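## Task

Take a single steel bushing off the turntable and set it in the crate, with every other bushing staying on the turntable. The crate must stay level and inside its corner guides. The result only counts if it holds without the robot, and anything the robot is touching at the end must not settle more than about a fingernail's width once released.

## Robot and tools

Robot: one six-joint arm (yam_ultra) with a two-finger parallel gripper and one wrist camera, cam_wrist (616x616 fisheye). The fingers point along the gripper's +z axis and close along its y axis. end_effector_position is the pinch point between the pads, roughly 1 cm short of the fingertips.

Frames: results report the gripper pose in the scene frame. Origin is on the table top under the arm base, +z up, +y to the left when facing +x. Position is in metres, orientation as quaternion wxyz. The base may be slightly tilted, and the reported position gets less accurate at long reach.

execute_actions: argument actions is a list with at most one item. An empty list only returns the current state. A wait is {"steps": n}, n up to 300 control steps of 1/30 s, counted from the previous result, so your thinking time is included. An action is {"rows": [...], "steps": k}, k up to 15 (default 15). Each row is applied for one step, and the last row repeats if there are fewer rows than steps. Optional pictures (boolean) switches camera images on or off.

Each row holds seven numbers, each in [-1, 1], in this order: dx, dy, dz, rx, ry, rz, opening. The first six are an offset in the gripper's own axes, not an absolute pose. They are measured from the gripper pose in the last result that showed it, or from the current pose if no result in this scene has shown one yet, or for later calls within the same reply. Every row is measured from that same base, not from the row before it. A value of 1.0 means 0.6 m of translation or 180 degrees of rotation. rx, ry, rz together form one rotation vector. opening is absolute: +1 is fully open (0.094 m), -1 is closed. An all-zero offset is not a hold: it pulls the arm back to the base pose.

move: target is one row of the same seven-number form, an offset from the same base as above. speed is optional, in m/s from 0.002 to 0.5, default 0.25, with rotation capped at twice that value in rad/s. The gripper follows a straight path lasting 0.5 to 10 s and turns the shorter way. It does not slow down for obstacles. It can lag, stray from the path, or overshoot the speed, especially near full extension. The opening is sent at the start of the move. The result adds a move: line giving how the move ended (done, off_target, moving, held, fault), which limits acted (paced means the pose was clipped, held means a check blocked some steps) and the distance left to the target. A held limit can be followed by a burst of fast motion.

wait: seconds from 0 to 10. Nothing new is sent while it runs.

zoom_image: camera "cam_wrist" and region [x0, y0, x1, y1] in image pixels, top-left origin, at most 504x504. Returns a closer view of the latest image.

read_manual: returns licence texts only.

finished_scene: scene is 1 or 2. Replying without any tool call ends every remaining scene.

Motion behaviour: every control step clips the commanded pose to within 70 mm and 16 degrees of the measured pose. After an action, the arm only goes on to the last clipped pose, so check where it ended up and send the rest. Arms tend to finish a centimetre or more low and can keep sinking under zero offsets. To hold height, aim the first call of a reply back at the wanted pose, raising that aim if the arm still sags. When position and orientation conflict, position wins. A Hand target line shows the pose the controller is currently driving toward. A pose unreachable line or HELD marks means the clearance check changed or blocked the command; the mounting block counts as part of the arm.

Result lines: Joint positions and Joint velocities list waist, shoulder, elbow, wrist pitch, wrist yaw, wrist roll (rad), then the pad gap (m). Ranges: waist -2.618 to 3.054, shoulder 0 to 3.142, elbow 0 to 3.142, wrist pitch and yaw ±1.571, wrist roll ±2.094. grip_measured gives the finger opening on the command scale and may be off by about 1 mm. To grasp, command roughly 0.03 below grip_measured; a smaller margin gives a lighter grip. Pad force tops out around 50 to 62 N.

Camera calibration lists K, distortion and T_world_to_cam for cam_wrist, with small per-scene errors. Results report any change in these values.

Cautions: the simulation keeps running while you think. Approach contacts slowly and aim only slightly past the contact, since faster moves and deeper targets strike and press harder. Do not drop, slam or knock items, and never push anything off the table. Keep the crate upright and inside its guides. Release the bushing so it rests by itself before ending the scene. Occasional disturbances may tug a held part or push loose objects. Holding loads heats the motors: a MOTOR HOT warning appears from 75 °C, the arm stops for 10 s at 90 °C, and at 100 °C it goes limp and falls. Some heat carries over into the next scene. Faster, smoother, lower-effort solutions are better.

Each tool is called as a command line: name --argument value for each argument, lists and objects as JSON in quotes; but a table of rows of numbers goes row by row, as --pt "numbers of a row", without its own name.

## Session

execute_actions --actions '[]'

Scene clock: 0.00 s of 7600.00 s.
end_effector_position=(+0.3754, -0.0908, +0.1787) grip_measured=+1.000 end_effector_quat_wxyz=(-0.032, +0.733, -0.679, +0.032)
Joint positions: [-0.347  1.752  1.177 -0.685 -0.217 -1.956  0.094]
Joint velocities: [-0.002  0.002  0.002  0.007 -0.051 -0.037  0.   ]
Hand target: +0.380, -0.091, +0.187; -0.040, +0.732, -0.679, +0.039

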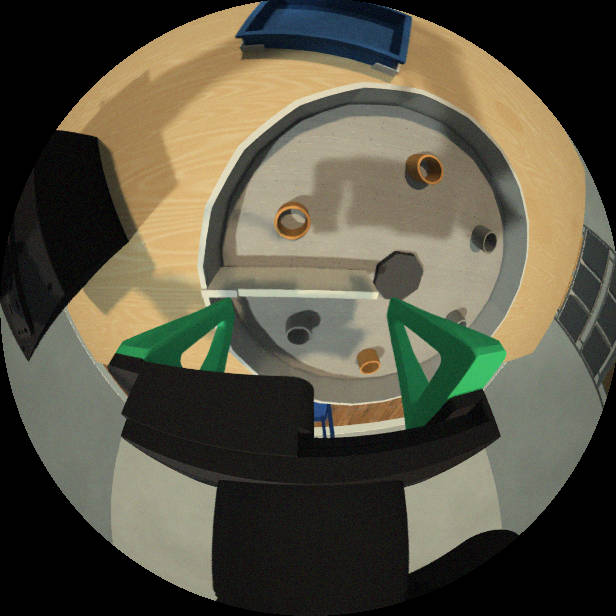

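wait --seconds 2

wait --seconds 5

Scene clock: 4.20 s of 7600.00 s.
end_effector_position=(+0.3754, -0.0908, +0.1787) grip_measured=+1.000 end_effector_quat_wxyz=(-0.032, +0.733, -0.679, +0.032)
Joint positions: [-0.347  1.752  1.177 -0.685 -0.217 -1.956  0.094]
Joint velocities: [-0.012 -0.012  0.002  0.007 -0.022 -0.037  0.   ]
Hand target: +0.380, -0.091, +0.187; -0.040, +0.732, -0.679, +0.039
Steps of this call (steps 1 to 126: nothing new was sent). Readings (end_effector_position):
1: (+0.3754, -0.0908, +0.1787)
2: (+0.3754, -0.0908, +0.1787)
4: (+0.3754, -0.0908, +0.1787)
8: (+0.3754, -0.0908, +0.1787)
126: the state above

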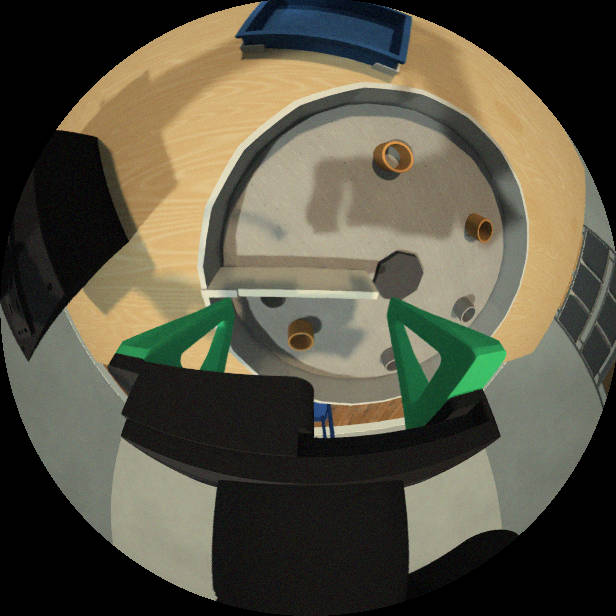

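Scene clock: 9.20 s of 7600.00 s.
end_effector_position=(+0.3754, -0.0908, +0.1787) grip_measured=+1.000 end_effector_quat_wxyz=(-0.032, +0.733, -0.679, +0.032)
Joint positions: [-0.347  1.752  1.177 -0.685 -0.217 -1.956  0.094]
Joint velocities: [ 0.017  0.002  0.002 -0.007  0.022 -0.022  0.   ]
Hand target: +0.380, -0.091, +0.187; -0.040, +0.732, -0.679, +0.039
Steps of this call (steps 1 to 150: nothing new was sent). Readings (end_effector_position):
1: (+0.3754, -0.0908, +0.1787)
2: (+0.3754, -0.0908, +0.1787)
4: (+0.3754, -0.0908, +0.1787)
8: (+0.3754, -0.0908, +0.1787)
150: the state above

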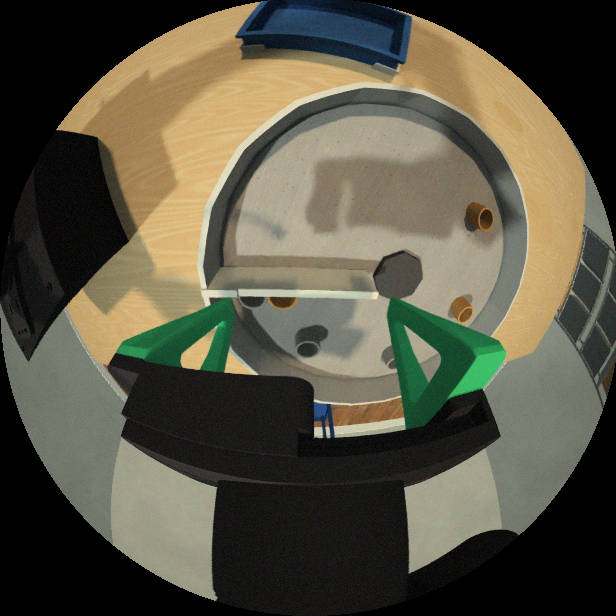

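move --target '[0.12,0.03,-0.03,0,0,0.96,1]' --speed 0.5

Scene clock: 20.20 s of 7600.00 s.
end_effector_position=(+0.3517, -0.1564, +0.1866) grip_measured=+1.000 end_effector_quat_wxyz=(+0.021, +0.626, +0.779, +0.028)
Joint positions: [-0.559  1.816  1.245 -0.767 -0.277  0.829  0.094]
Joint velocities: [-0.012  0.012  0.002 -0.051  0.022 -0.022  0.   ]
Hand target: +0.360, -0.165, +0.196; +0.035, +0.631, +0.774, +0.028
Off the commanded pose: 0.015 m, 2 deg.
move: off_target
camera_calibration (this result's frames):
cam_wrist: T_world_to_cam=[[-0.972945, -0.217626, -0.077573, 0.320968], [-0.221125, 0.779843, 0.585618, 0.0949141], [-0.0669508, 0.586928, -0.806867, 0.387997], [0, 0, 0, 1]] pos_world=[0.359249, -0.231893, 0.282377]

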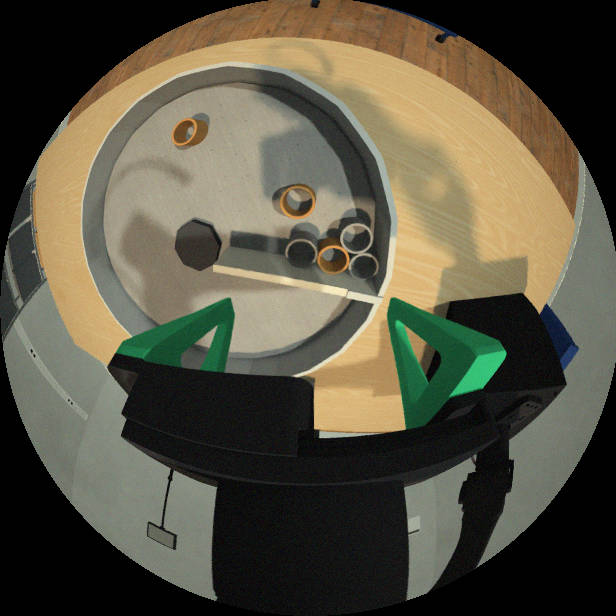

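move --target '[0,-0.04,0.05,0.03,0,0.07,0.3]'

wait --seconds 8

zoom_image --camera "cam_wrist" --region '[180,120,440,340]'

Scene clock: 24.97 s of 7600.00 s.
end_effector_position=(+0.3300, -0.1595, +0.1554) grip_measured=+0.303 end_effector_quat_wxyz=(-0.019, +0.708, +0.706, +0.002)
Joint positions: [-0.559  1.894  1.217 -0.75  -0.241  1.028  0.061]
Joint velocities: [-0.012  0.002 -0.002 -0.022 -0.051  0.007  0.002]
Hand target: +0.330, -0.161, +0.155; -0.012, +0.708, +0.706, -0.006
Off the commanded pose: 0.002 m, 1 deg.
move: done
camera_calibration (this result's frames):
cam_wrist: T_world_to_cam=[[-0.99987, -0.000228111, 0.0161278, 0.325802], [0.00964112, 0.79316, 0.608937, 0.0331068], [-0.0129308, 0.609013, -0.793055, 0.346717], [0, 0, 0, 1]] pos_world=[0.329923, -0.23734, 0.249551]

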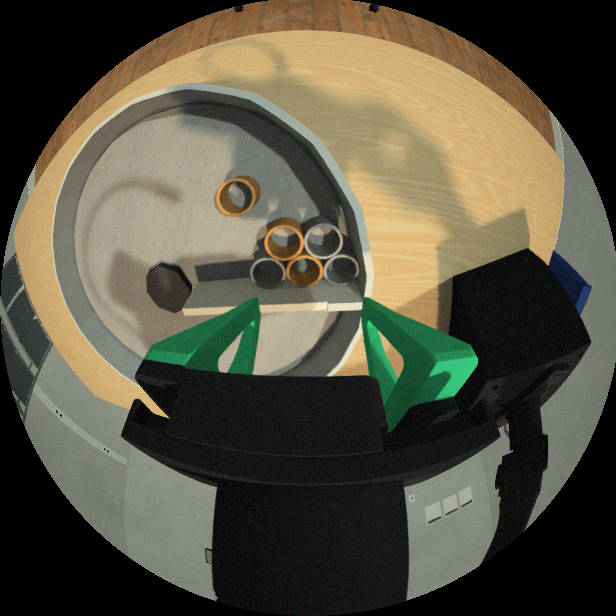

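Scene clock: 32.97 s of 7600.00 s.
end_effector_position=(+0.3301, -0.1597, +0.1554) grip_measured=+0.303 end_effector_quat_wxyz=(-0.018, +0.709, +0.705, +0.001)
Joint positions: [-0.559  1.894  1.217 -0.749 -0.24   1.031  0.061]
Joint velocities: [-0.012  0.007  0.007 -0.037 -0.022 -0.051  0.   ]
Hand target: +0.330, -0.161, +0.155; -0.012, +0.708, +0.706, -0.006
Off the commanded pose: 0.001 m, 1 deg.
Steps of this call (steps 1 to 240: nothing new was sent). Readings (end_effector_position):
1: (+0.3300, -0.1595, +0.1554)
2: (+0.3301, -0.1596, +0.1554)
4: (+0.3301, -0.1596, +0.1554)
8: (+0.3301, -0.1597, +0.1554)
240: the state above
camera_calibration (this result's frames):
cam_wrist: T_world_to_cam=[[-0.99987, 0.00225801, 0.0159611, 0.326312], [0.0114994, 0.793801, 0.608069, 0.0329036], [-0.0112969, 0.608173, -0.793724, 0.346272], [0, 0, 0, 1]] pos_world=[0.329804, -0.237449, 0.249628]

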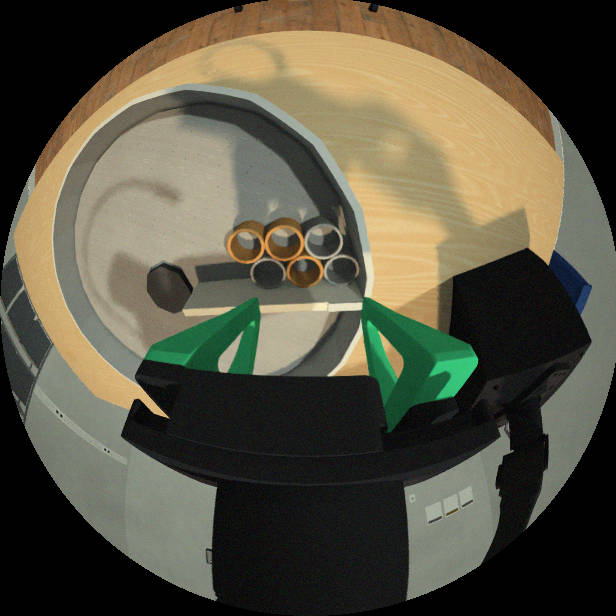

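Region (180, 120, 440, 340) of cam_wrist's 616x616 image, scaled by 1.938, with more detail than that image has; it fills the top 426 rows of this view, and the rest is white.

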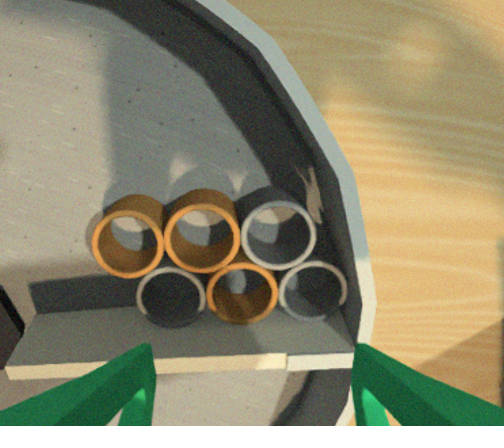

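move --target '[-0.036,-0.022,0.07,0,0,-0.5,-0.55]' --speed 0.4

zoom_image --camera "cam_wrist" --region '[180,140,440,380]'

Scene clock: 46.33 s of 7600.00 s.
end_effector_position=(+0.3182, -0.1757, +0.1140) grip_measured=-0.547 end_effector_quat_wxyz=(-0.016, -0.000, +1.000, +0.015)
Joint positions: [-0.586  2.006  1.178 -0.614 -0.24  -0.576  0.021]
Joint velocities: [-0.002  0.002  0.007  0.007  0.007 -0.022  0.001]
Hand target: +0.315, -0.180, +0.113; -0.012, +0.003, +1.000, +0.014
Off the commanded pose: 0.005 m, 1 deg.
move: done
camera_calibration (this result's frames):
cam_wrist: T_world_to_cam=[[0.003268, -0.999272, -0.0380149, -0.173965], [-0.790892, -0.0258461, 0.61141, 0.181828], [-0.611947, 0.0280676, -0.790401, 0.411816], [0, 0, 0, 1]] pos_world=[0.396385, -0.180697, 0.207715]

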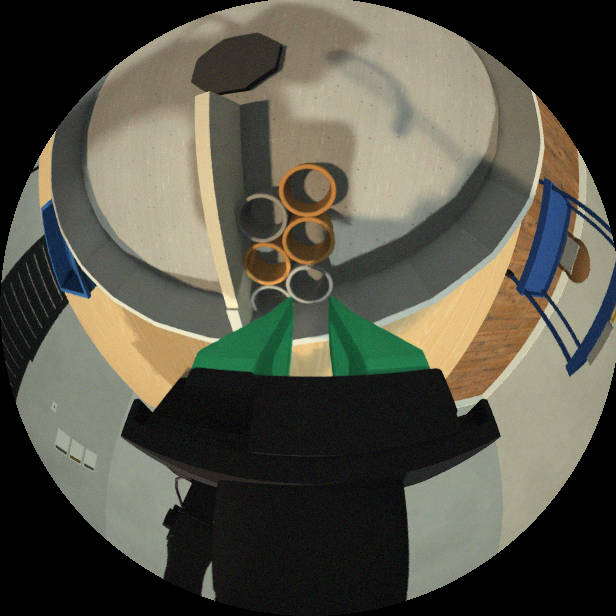

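Region (180, 140, 440, 380) of cam_wrist's 616x616 image, scaled by 1.938, with more detail than that image has; it fills the top 465 rows of this view, and the rest is white.

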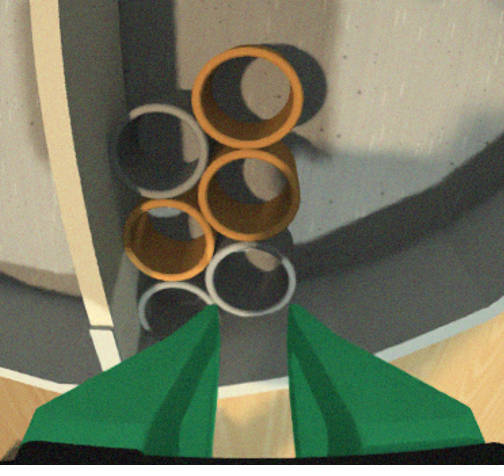

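move --target '[0.008,-0.028,0.024,0.012,-0.005,0,-0.55]' --speed 0.1

zoom_image --camera "cam_wrist" --region '[180,140,440,380]'

Scene clock: 53.23 s of 7600.00 s.
end_effector_position=(+0.3154, -0.1864, +0.0994) grip_measured=-0.547 end_effector_quat_wxyz=(-0.013, -0.004, +1.000, +0.002)
Joint positions: [-0.596  2.044  1.162 -0.54  -0.223 -0.589  0.021]
Joint velocities: [ 0.017 -0.012 -0.007 -0.007 -0.037 -0.066  0.   ]
Hand target: +0.312, -0.192, +0.099; -0.009, -0.000, +1.000, -0.004
Off the commanded pose: 0.006 m, 1 deg.
move: done
camera_calibration (this result's frames):
cam_wrist: T_world_to_cam=[[0.0111476, -0.999872, -0.0115023, -0.190403], [-0.795399, -0.0158378, 0.605879, 0.192177], [-0.605984, 0.00239483, -0.795473, 0.392705], [0, 0, 0, 1]] pos_world=[0.392953, -0.188275, 0.193761]

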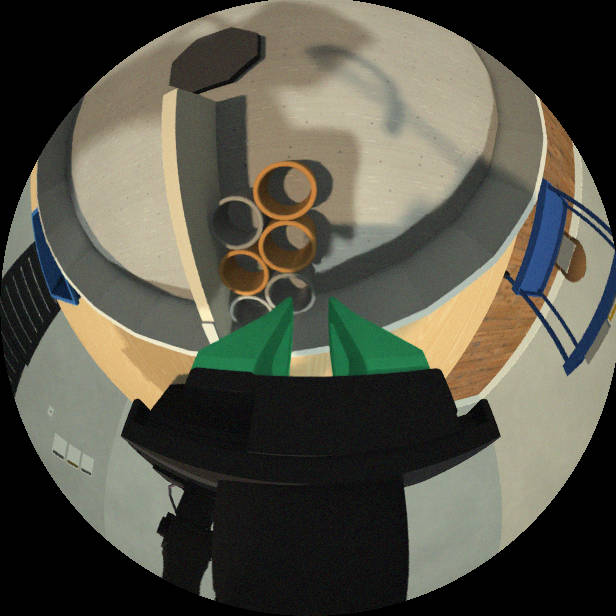

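Region (180, 140, 440, 380) of cam_wrist's 616x616 image, scaled by 1.938, with more detail than that image has; it fills the top 465 rows of this view, and the rest is white.

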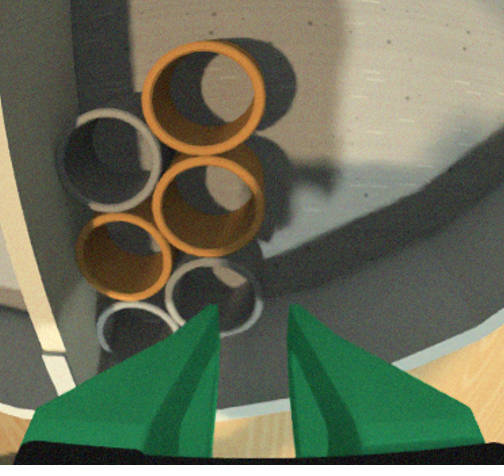

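move --target '[0.014,-0.010,0.028,0,0,0,-0.55]' --speed 0.05

zoom_image --camera "cam_wrist" --region '[180,140,440,380]'

Scene clock: 56.83 s of 7600.00 s.
end_effector_position=(+0.3154, -0.1900, +0.0860) grip_measured=-0.547 end_effector_quat_wxyz=(-0.010, -0.010, +1.000, +0.001)
Joint positions: [-0.596  2.085  1.162 -0.494 -0.225 -0.6    0.021]
Joint velocities: [-0.032  0.012 -0.007 -0.022  0.007 -0.081  0.001]
Hand target: +0.306, -0.192, +0.083; -0.013, -0.004, +1.000, +0.002
Off the commanded pose: 0.010 m, 1 deg.
move: done
camera_calibration (this result's frames):
cam_wrist: T_world_to_cam=[[0.0232934, -0.999676, -0.0102154, -0.198035], [-0.797805, -0.0247454, 0.602408, 0.199588], [-0.602466, -0.00588218, -0.798123, 0.379656], [0, 0, 0, 1]] pos_world=[0.392575, -0.190799, 0.180756]

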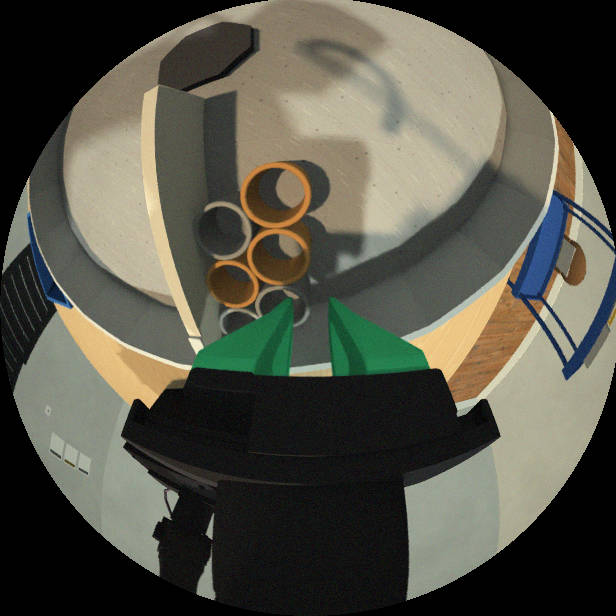

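Region (180, 140, 440, 380) of cam_wrist's 616x616 image, scaled by 1.938, with more detail than that image has; it fills the top 465 rows of this view, and the rest is white.

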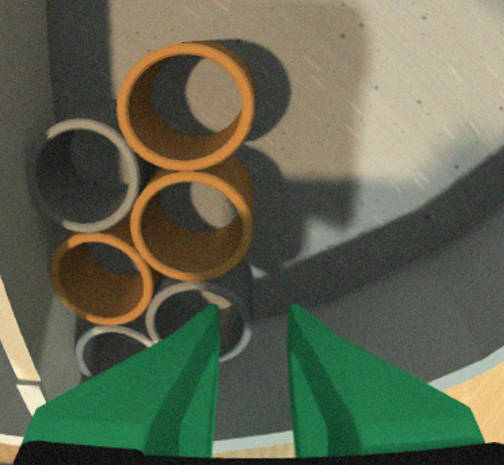

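move --target '[0.024,0,0.006,0,0,0,-0.55]' --speed 0.05

zoom_image --camera "cam_wrist" --region '[180,140,440,380]'

Scene clock: 61.83 s of 7600.00 s.
end_effector_position=(+0.3162, -0.1877, +0.0812) grip_measured=-0.547 end_effector_quat_wxyz=(+0.003, -0.020, +1.000, +0.003)
Joint positions: [-0.596  2.086  1.132 -0.443 -0.244 -0.616  0.021]
Joint velocities: [ 0.002 -0.002 -0.017  0.007  0.007  0.037  0.001]
Hand target: +0.301, -0.190, +0.083; -0.011, -0.010, +1.000, +0.001
Off the commanded pose: 0.015 m, 2 deg.
move: off_target
camera_calibration (this result's frames):
cam_wrist: T_world_to_cam=[[0.044654, -0.998893, -0.0147842, -0.202049], [-0.813333, -0.044944, 0.580061, 0.206059], [-0.580083, -0.0138775, -0.814439, 0.369015], [0, 0, 0, 1]] pos_world=[0.390676, -0.187443, 0.178026]

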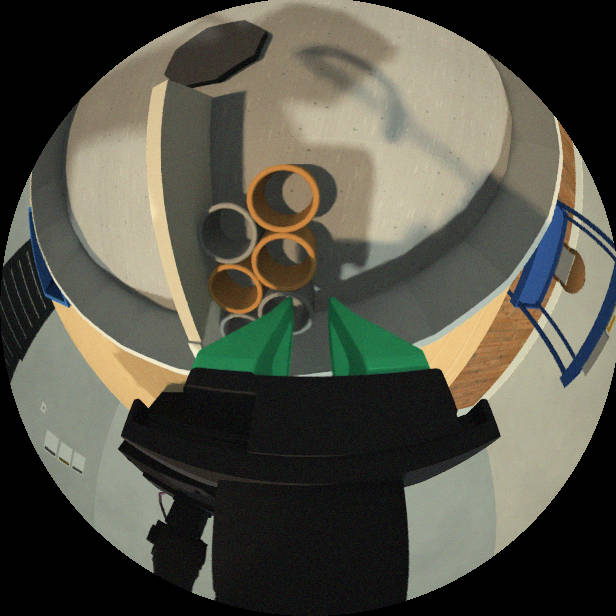

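Region (180, 140, 440, 380) of cam_wrist's 616x616 image, scaled by 1.938, with more detail than that image has; it fills the top 465 rows of this view, and the rest is white.

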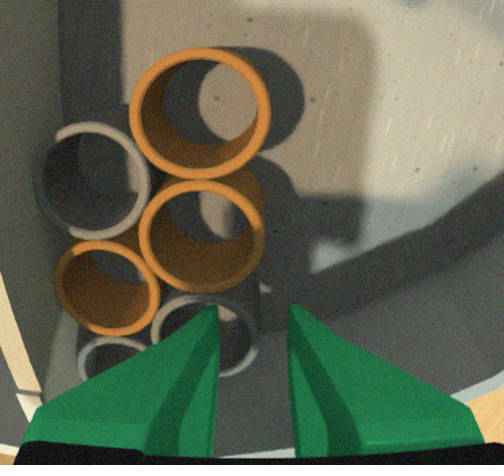

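move --target '[-0.012,0,-0.02,0,0.13,0.1,-0.55]' --speed 0.15

move --target '[0.022,0,0.015,0,0,0,-0.55]' --speed 0.05

zoom_image --camera "cam_wrist" --region '[180,140,440,380]'

Scene clock: 70.47 s of 7600.00 s.
end_effector_position=(+0.3134, -0.1828, +0.0854) grip_measured=-0.547 end_effector_quat_wxyz=(-0.206, +0.137, +0.969, +0.012)
Joint positions: [-0.518  2.355  1.639 -1.063 -0.085 -0.276  0.021]
Joint velocities: [ 0.022  0.002 -0.032 -0.051  0.022 -0.022  0.   ]
Hand target: +0.322, -0.187, +0.091; -0.199, +0.137, +0.970, +0.003
Off the commanded pose: 0.013 m, 2 deg.
move: off_target
camera_calibration (this result's frames):
cam_wrist: T_world_to_cam=[[-0.271117, -0.962232, 0.0245968, -0.0946526], [-0.481567, 0.157723, 0.8621, 0.110615], [-0.83342, 0.221885, -0.506141, 0.467079], [0, 0, 0, 1]] pos_world=[0.416879, -0.212162, 0.143375]

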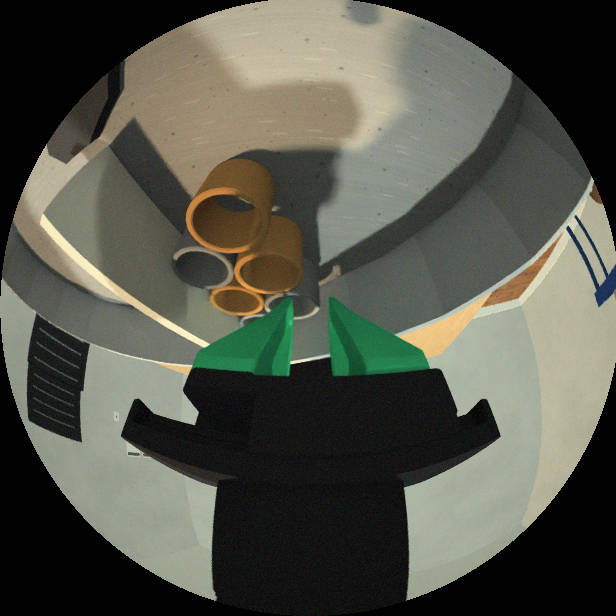

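Scene clock: 71.17 s of 7600.00 s.
end_effector_position=(+0.3068, -0.1823, +0.0799) grip_measured=-0.548 end_effector_quat_wxyz=(-0.200, +0.135, +0.971, +0.005)
Joint positions: [-0.518  2.335  1.575 -1.001 -0.076 -0.278  0.021]
Joint velocities: [ 0.017 -0.007 -0.027 -0.037 -0.037 -0.037  0.001]
Hand target: +0.299, -0.179, +0.083; -0.206, +0.137, +0.969, +0.012
Off the commanded pose: 0.010 m, 1 deg.
move: done
camera_calibration (this result's frames):
cam_wrist: T_world_to_cam=[[-0.263066, -0.964139, 0.035091, -0.0995179], [-0.492307, 0.165429, 0.854557, 0.11734], [-0.829717, 0.20753, -0.518171, 0.455866], [0, 0, 0, 1]] pos_world=[0.409828, -0.209966, 0.139435]

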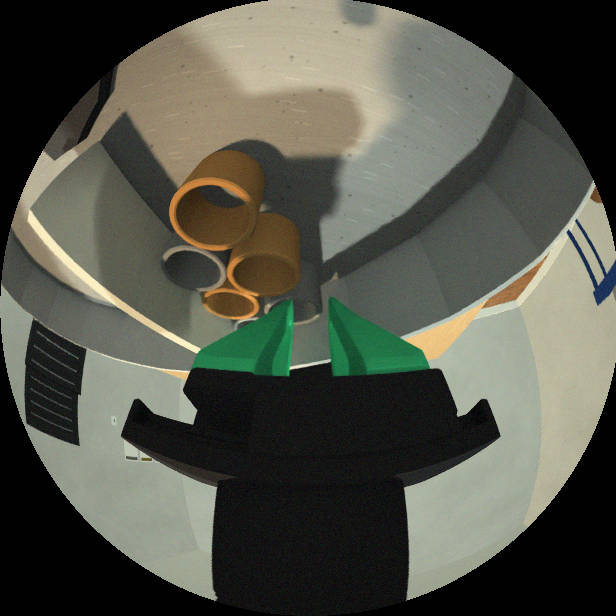

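Region (180, 140, 440, 380) of cam_wrist's 616x616 image, scaled by 1.938, with more detail than that image has; it fills the top 465 rows of this view, and the rest is white.

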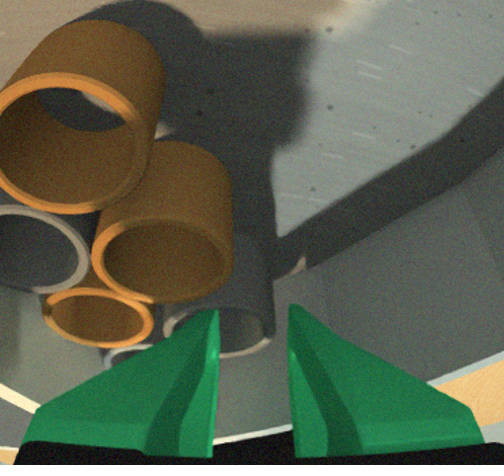

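move --target '[0.03,-0.01,-0.004,0,0,0,-0.55]' --speed 0.04

zoom_image --camera "cam_wrist" --region '[180,140,440,380]'

Scene clock: 76.33 s of 7600.00 s.
end_effector_position=(+0.3071, -0.1826, +0.0805) grip_measured=-0.548 end_effector_quat_wxyz=(-0.182, +0.123, +0.976, +0.002)
Joint positions: [-0.521  2.301  1.524 -0.946 -0.081 -0.3    0.021]
Joint velocities: [-0.007  0.012 -0.017 -0.007 -0.007 -0.022 -0.   ]
Hand target: +0.291, -0.183, +0.089; -0.200, +0.134, +0.971, +0.005
Off the commanded pose: 0.019 m, 2 deg.
move: off_target
camera_calibration (this result's frames):
cam_wrist: T_world_to_cam=[[-0.241065, -0.969986, 0.0318527, -0.107335], [-0.526456, 0.158268, 0.835342, 0.127774], [-0.815311, 0.184602, -0.548808, 0.450351], [0, 0, 0, 1]] pos_world=[0.408569, -0.207471, 0.14384]

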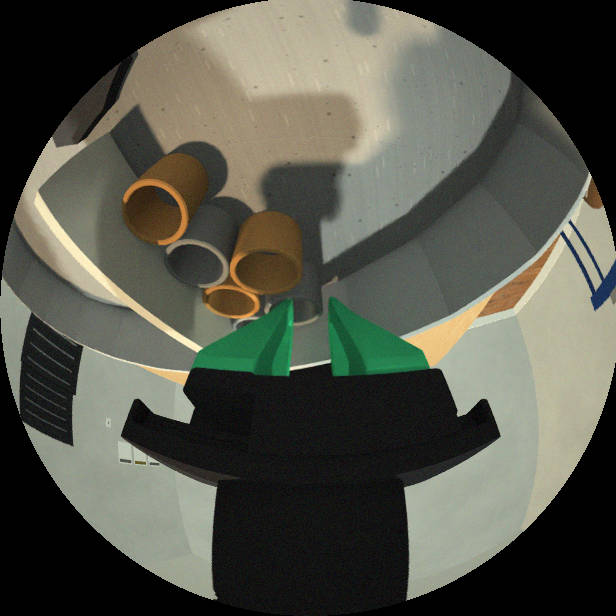

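Region (180, 140, 440, 380) of cam_wrist's 616x616 image, scaled by 1.938, with more detail than that image has; it fills the top 465 rows of this view, and the rest is white.

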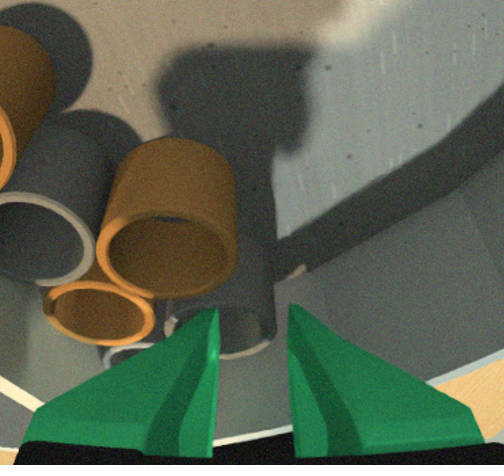

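move --target '[-0.006,-0.008,0.022,0,-0.03,0,-0.55]' --speed 0.03

zoom_image --camera "cam_wrist" --region '[180,140,440,380]'

Scene clock: 80.50 s of 7600.00 s.
end_effector_position=(+0.3095, -0.1833, +0.0767) grip_measured=-0.548 end_effector_quat_wxyz=(-0.145, +0.117, +0.982, -0.002)
Joint positions: [-0.527  2.256  1.435 -0.831 -0.101 -0.313  0.021]
Joint velocities: [-0.017  0.002 -0.017 -0.022  0.022  0.007 -0.001]
Hand target: +0.304, -0.187, +0.068; -0.137, +0.123, +0.983, -0.004
Off the commanded pose: 0.012 m, 1 deg.
move: off_target
camera_calibration (this result's frames):
cam_wrist: T_world_to_cam=[[-0.227591, -0.973295, 0.0299843, -0.111949], [-0.58869, 0.162054, 0.791949, 0.155615], [-0.775659, 0.162589, -0.609851, 0.438728], [0, 0, 0, 1]] pos_world=[0.406434, -0.205509, 0.147676]

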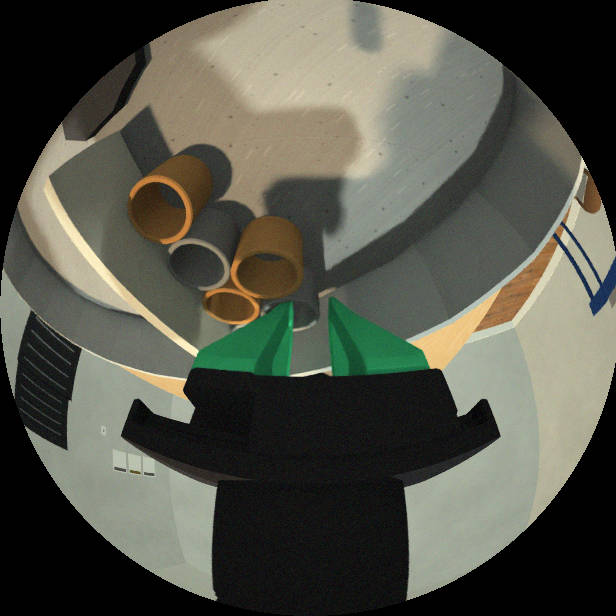

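Region (180, 140, 440, 380) of cam_wrist's 616x616 image, scaled by 1.938, with more detail than that image has; it fills the top 465 rows of this view, and the rest is white.

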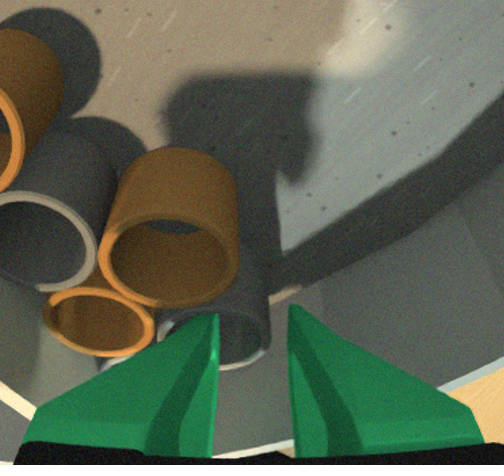

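move --target '[-0.004,-0.008,0.012,0,0,0,-1]' --speed 0.03

move --target '[0.0,0,-0.06,0,0,0,-1]' --speed 0.05

zoom_image --camera "cam_wrist" --region '[180,140,440,380]'

Scene clock: 84.90 s of 7600.00 s.
end_effector_position=(+0.3094, -0.1848, +0.0777) grip_measured=-0.837 end_effector_quat_wxyz=(-0.145, +0.114, +0.983, -0.005)
Joint positions: [-0.528  2.253  1.435 -0.83  -0.096 -0.318  0.008]
Joint velocities: [-0.002  0.002  0.007 -0.037  0.022  0.007 -0.   ]
Hand target: +0.308, -0.188, +0.070; -0.145, +0.117, +0.982, -0.003
Off the commanded pose: 0.009 m, 0 deg.
move: done
camera_calibration (this result's frames):
cam_wrist: T_world_to_cam=[[-0.222042, -0.974426, 0.0345155, -0.115731], [-0.589712, 0.1624, 0.791117, 0.155494], [-0.77649, 0.155307, -0.61069, 0.438502], [0, 0, 0, 1]] pos_world=[0.406492, -0.206126, 0.148769]

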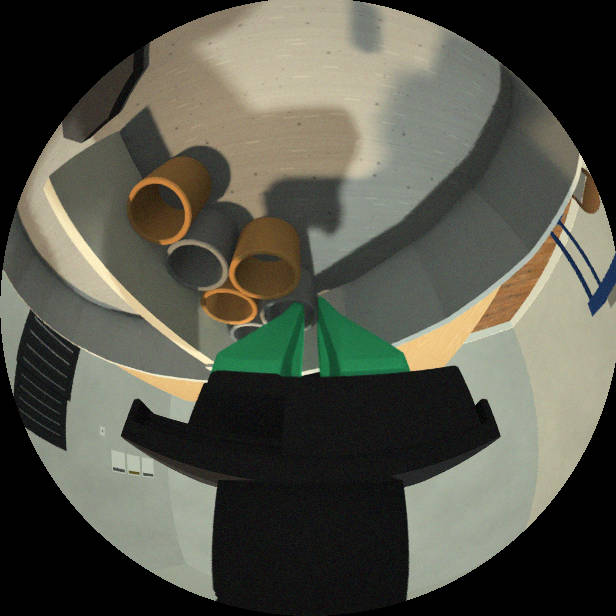

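Scene clock: 86.00 s of 7600.00 s.
end_effector_position=(+0.3135, -0.1846, +0.0927) grip_measured=-0.853 end_effector_quat_wxyz=(-0.150, +0.114, +0.982, -0.006)
Joint positions: [-0.528  2.231  1.468 -0.895 -0.089 -0.319  0.007]
Joint velocities: [ 0.007 -0.002 -0.007 -0.081  0.007  0.007 -0.002]
Hand target: +0.320, -0.186, +0.112; -0.144, +0.114, +0.983, -0.006
Off the commanded pose: 0.020 m, 1 deg.
move: off_target
camera_calibration (this result's frames):
cam_wrist: T_world_to_cam=[[-0.221148, -0.974498, 0.0380345, -0.115754], [-0.580771, 0.162928, 0.797596, 0.142618], [-0.783453, 0.154298, -0.601992, 0.45199], [0, 0, 0, 1]] pos_world=[0.411342, -0.20578, 0.162745]

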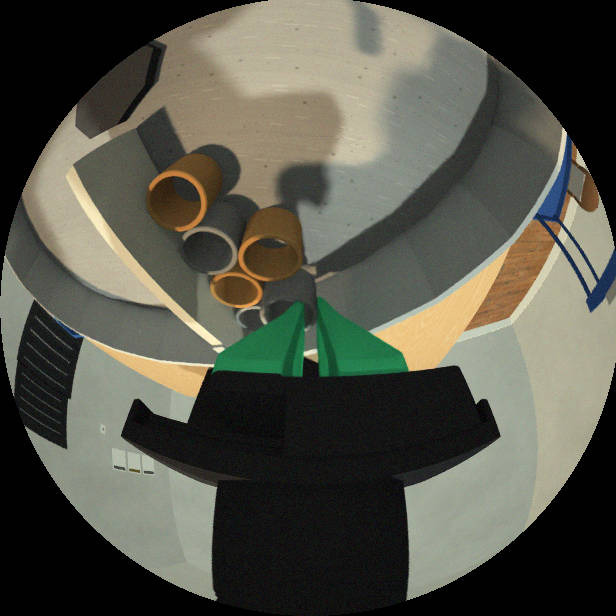

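Region (180, 140, 440, 380) of cam_wrist's 616x616 image, scaled by 1.938, with more detail than that image has; it fills the top 465 rows of this view, and the rest is white.

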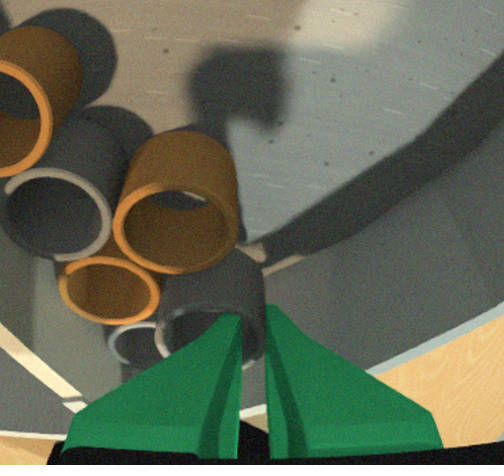

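move --target '[0.04,0,-0.18,0,0,0,-1]' --speed 0.12

move --target '[0.04,0.55,-0.03,0,0,0.25,-1]' --speed 0.2

Scene clock: 91.83 s of 7600.00 s.
end_effector_position=(+0.3161, -0.1739, +0.1852) grip_measured=-0.853 end_effector_quat_wxyz=(-0.173, +0.111, +0.979, +0.002)
Joint positions: [-0.552  2.074  1.595 -1.229 -0.08  -0.355  0.007]
Joint velocities: [-0.017 -0.002 -0.012  0.007  0.066  0.037  0.001]
Hand target: +0.325, -0.181, +0.203; -0.150, +0.114, +0.982, -0.007
Off the commanded pose: 0.021 m, 3 deg.
move: off_target
camera_calibration (this result's frames):
cam_wrist: T_world_to_cam=[[-0.217606, -0.975699, 0.0256623, -0.10735], [-0.546023, 0.143486, 0.825391, 0.0490797], [-0.809015, 0.165598, -0.563978, 0.511046], [0, 0, 0, 1]] pos_world=[0.416883, -0.196412, 0.250464]

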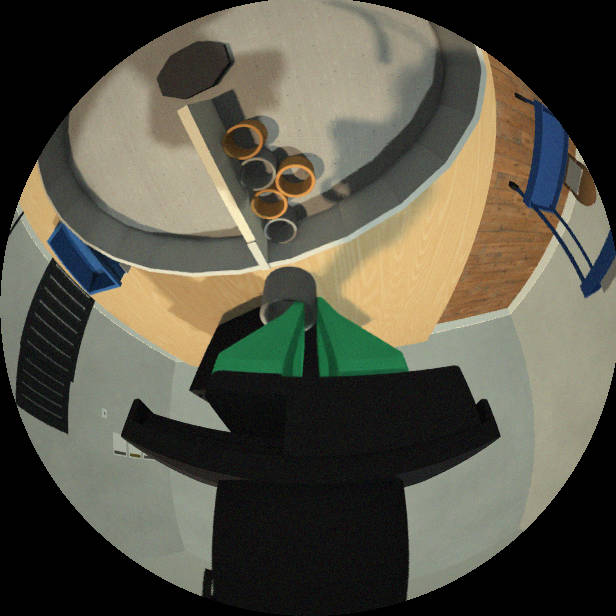

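Scene clock: 94.47 s of 7600.00 s.
end_effector_position=(+0.3695, +0.1560, +0.1868) grip_measured=-0.854 end_effector_quat_wxyz=(-0.173, +0.473, +0.862, -0.063)
Joint positions: [ 0.318  2.078  1.796 -1.332 -0.176  1.291  0.007]
Joint velocities: [ 0.002 -0.012  0.027 -0.037 -0.037  0.037 -0.   ]
Hand target: +0.375, +0.157, +0.197; -0.167, +0.477, +0.861, -0.059
Off the commanded pose: 0.013 m, 2 deg.
move: off_target
camera_calibration (this result's frames):
cam_wrist: T_world_to_cam=[[-0.793779, -0.548204, 0.263415, 0.327953], [-0.196226, 0.640773, 0.74223, -0.161627], [-0.575682, 0.537478, -0.616204, 0.366051], [0, 0, 0, 1]] pos_world=[0.439336, 0.0866073, 0.259139]

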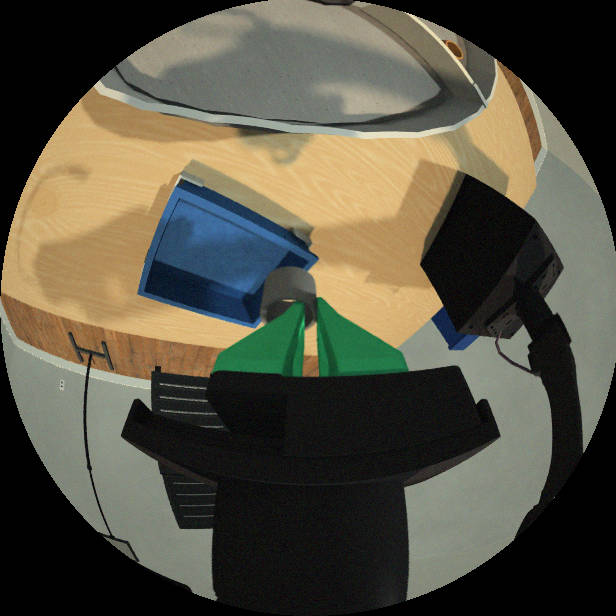

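move --target '[0.08,0.125,0.07,0,0,-0.25,-1]' --speed 0.2

move --target '[-0.02,0,0.08,0,0,0,-1]' --speed 0.08

Scene clock: 105.67 s of 7600.00 s.
end_effector_position=(+0.3836, +0.2306, +0.1246) grip_measured=-0.864 end_effector_quat_wxyz=(-0.193, +0.114, +0.974, -0.002)
Joint positions: [ 0.468  2.377  2.093 -1.328 -0.175  0.674  0.006]
Joint velocities: [ 0.007  0.002 -0.007 -0.037 -0.037 -0.051  0.001]
Hand target: +0.389, +0.239, +0.137; -0.185, +0.107, +0.977, +0.009
Off the commanded pose: 0.018 m, 2 deg.
move: off_target
camera_calibration (this result's frames):
cam_wrist: T_world_to_cam=[[-0.222051, -0.974253, 0.0390516, 0.303323], [-0.509788, 0.150145, 0.847096, 0.0598502], [-0.831149, 0.16819, -0.530003, 0.468111], [0, 0, 0, 1]] pos_world=[0.486934, 0.207795, 0.185556]

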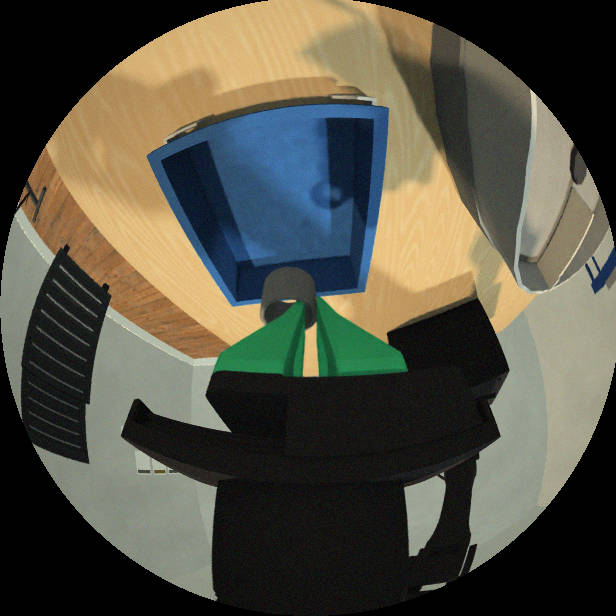

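Scene clock: 106.77 s of 7600.00 s.
end_effector_position=(+0.3741, +0.2278, +0.0717) grip_measured=-0.864 end_effector_quat_wxyz=(-0.199, +0.115, +0.973, -0.005)
Joint positions: [ 0.468  2.455  2.017 -1.188 -0.175  0.674  0.006]
Joint velocities: [-0.002  0.017 -0.007 -0.037  0.022 -0.095  0.   ]
Hand target: +0.376, +0.229, +0.076; -0.193, +0.115, +0.974, -0.002
Off the commanded pose: 0.005 m, 1 deg.
move: done
camera_calibration (this result's frames):
cam_wrist: T_world_to_cam=[[-0.221134, -0.974097, 0.0472657, 0.299607], [-0.500001, 0.154852, 0.852068, 0.095153], [-0.837316, 0.164788, -0.521293, 0.435131], [0, 0, 0, 1]] pos_world=[0.478173, 0.205408, 0.131593]

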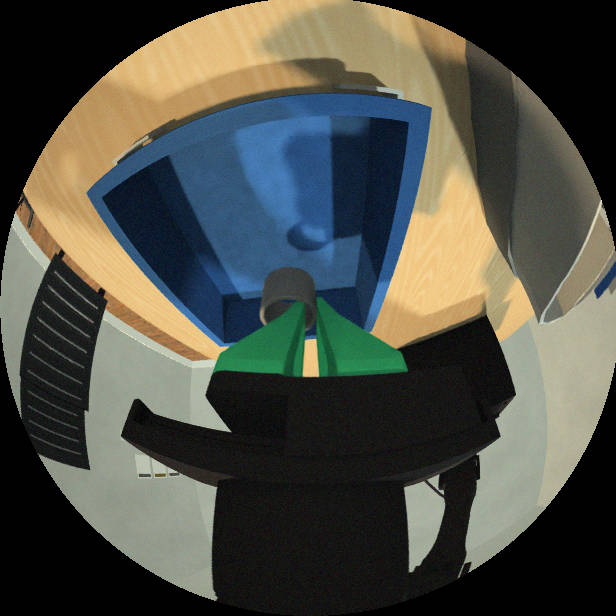

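move --target '[-0.01,0.01,0.045,0,-0.03,0,-1]' --speed 0.03

Scene clock: 110.10 s of 7600.00 s.
end_effector_position=(+0.3689, +0.2291, +0.0388) grip_measured=-0.864 end_effector_quat_wxyz=(-0.163, +0.117, +0.980, -0.012)
Joint positions: [ 0.492  2.455  1.89  -1.002 -0.126  0.712  0.006]
Joint velocities: [ 0.002 -0.017 -0.002  0.022  0.022 -0.066  0.   ]
Hand target: +0.370, +0.233, +0.044; -0.153, +0.114, +0.982, -0.011
Off the commanded pose: 0.007 m, 1 deg.
move: done
camera_calibration (this result's frames):
cam_wrist: T_world_to_cam=[[-0.224756, -0.973006, 0.0523922, 0.302114], [-0.558759, 0.172745, 0.81114, 0.139549], [-0.798294, 0.153034, -0.582501, 0.404077], [0, 0, 0, 1]] pos_world=[0.468448, 0.208015, 0.106353]

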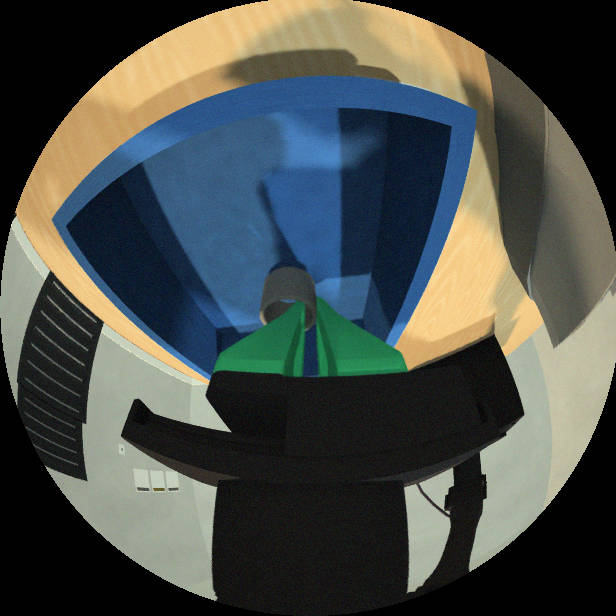

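move --target '[-0.004,0,0.012,0,0,0,-1]' --speed 0.02

move --target '[0,0,0,0,0,0,-0.65]'

move --target '[0.05,0,-0.18,0,0,0,-0.65]' --speed 0.12

Scene clock: 114.83 s of 7600.00 s.
end_effector_position=(+0.3656, +0.2277, +0.0333) grip_measured=-0.865 end_effector_quat_wxyz=(-0.168, +0.117, +0.979, -0.015)
Joint positions: [ 0.492  2.469  1.89  -1.    -0.127  0.712  0.006]
Joint velocities: [ 0.012  0.002 -0.022  0.007  0.022 -0.007 -0.   ]
Hand target: +0.369, +0.228, +0.031; -0.163, +0.117, +0.980, -0.012
Off the commanded pose: 0.004 m, 1 deg.
move: done
camera_calibration (this result's frames):
cam_wrist: T_world_to_cam=[[-0.224124, -0.972699, 0.0602052, 0.299747], [-0.54984, 0.177213, 0.816255, 0.137954], [-0.804639, 0.149839, -0.574547, 0.401293], [0, 0, 0, 1]] pos_world=[0.465929, 0.206987, 0.0999095]

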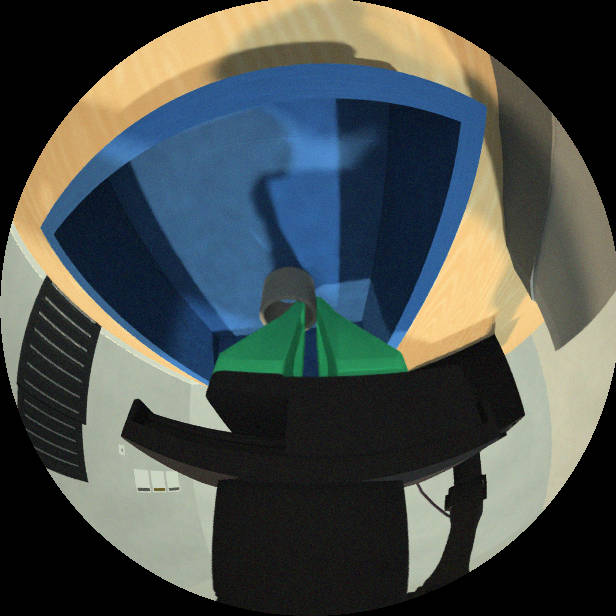

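Scene clock: 115.33 s of 7600.00 s.
end_effector_position=(+0.3638, +0.2268, +0.0313) grip_measured=-0.653 end_effector_quat_wxyz=(-0.171, +0.118, +0.978, -0.017)
Joint positions: [ 0.492  2.475  1.89  -1.001 -0.127  0.712  0.016]
Joint velocities: [ 0.012 -0.007  0.007 -0.007 -0.037 -0.022 -0.001]
Hand target: +0.366, +0.228, +0.033; -0.168, +0.117, +0.979, -0.015
Off the commanded pose: 0.003 m, 0 deg.
move: done
camera_calibration (this result's frames):
cam_wrist: T_world_to_cam=[[-0.223444, -0.972552, 0.0649288, 0.298199], [-0.544655, 0.179822, 0.819155, 0.136209], [-0.808346, 0.147671, -0.569885, 0.400494], [0, 0, 0, 1]] pos_world=[0.464555, 0.206379, 0.0972983]

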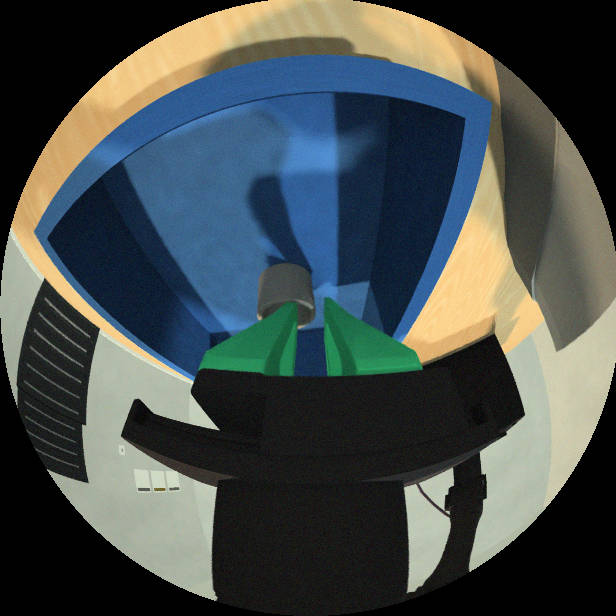

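Scene clock: 116.87 s of 7600.00 s.
end_effector_position=(+0.3651, +0.2261, +0.1248) grip_measured=-0.653 end_effector_quat_wxyz=(-0.188, +0.120, +0.974, -0.030)
Joint positions: [ 0.497  2.315  1.97  -1.283 -0.127  0.721  0.016]
Joint velocities: [-0.007  0.007 -0.012 -0.022 -0.007 -0.007  0.001]
Hand target: +0.374, +0.235, +0.143; -0.171, +0.118, +0.978, -0.017
Off the commanded pose: 0.021 m, 3 deg.
move: off_target
camera_calibration (this result's frames):
cam_wrist: T_world_to_cam=[[-0.2217, -0.970516, 0.0945911, 0.286938], [-0.512775, 0.198543, 0.83525, 0.0425022], [-0.829404, 0.136671, -0.541674, 0.461638], [0, 0, 0, 1]] pos_world=[0.468293, 0.206947, 0.187416]

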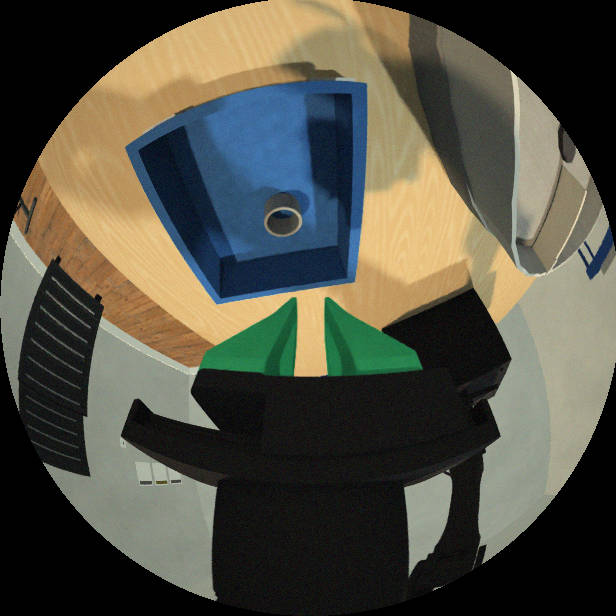

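finished_scene --scene 1

The scene is finished: the task was done.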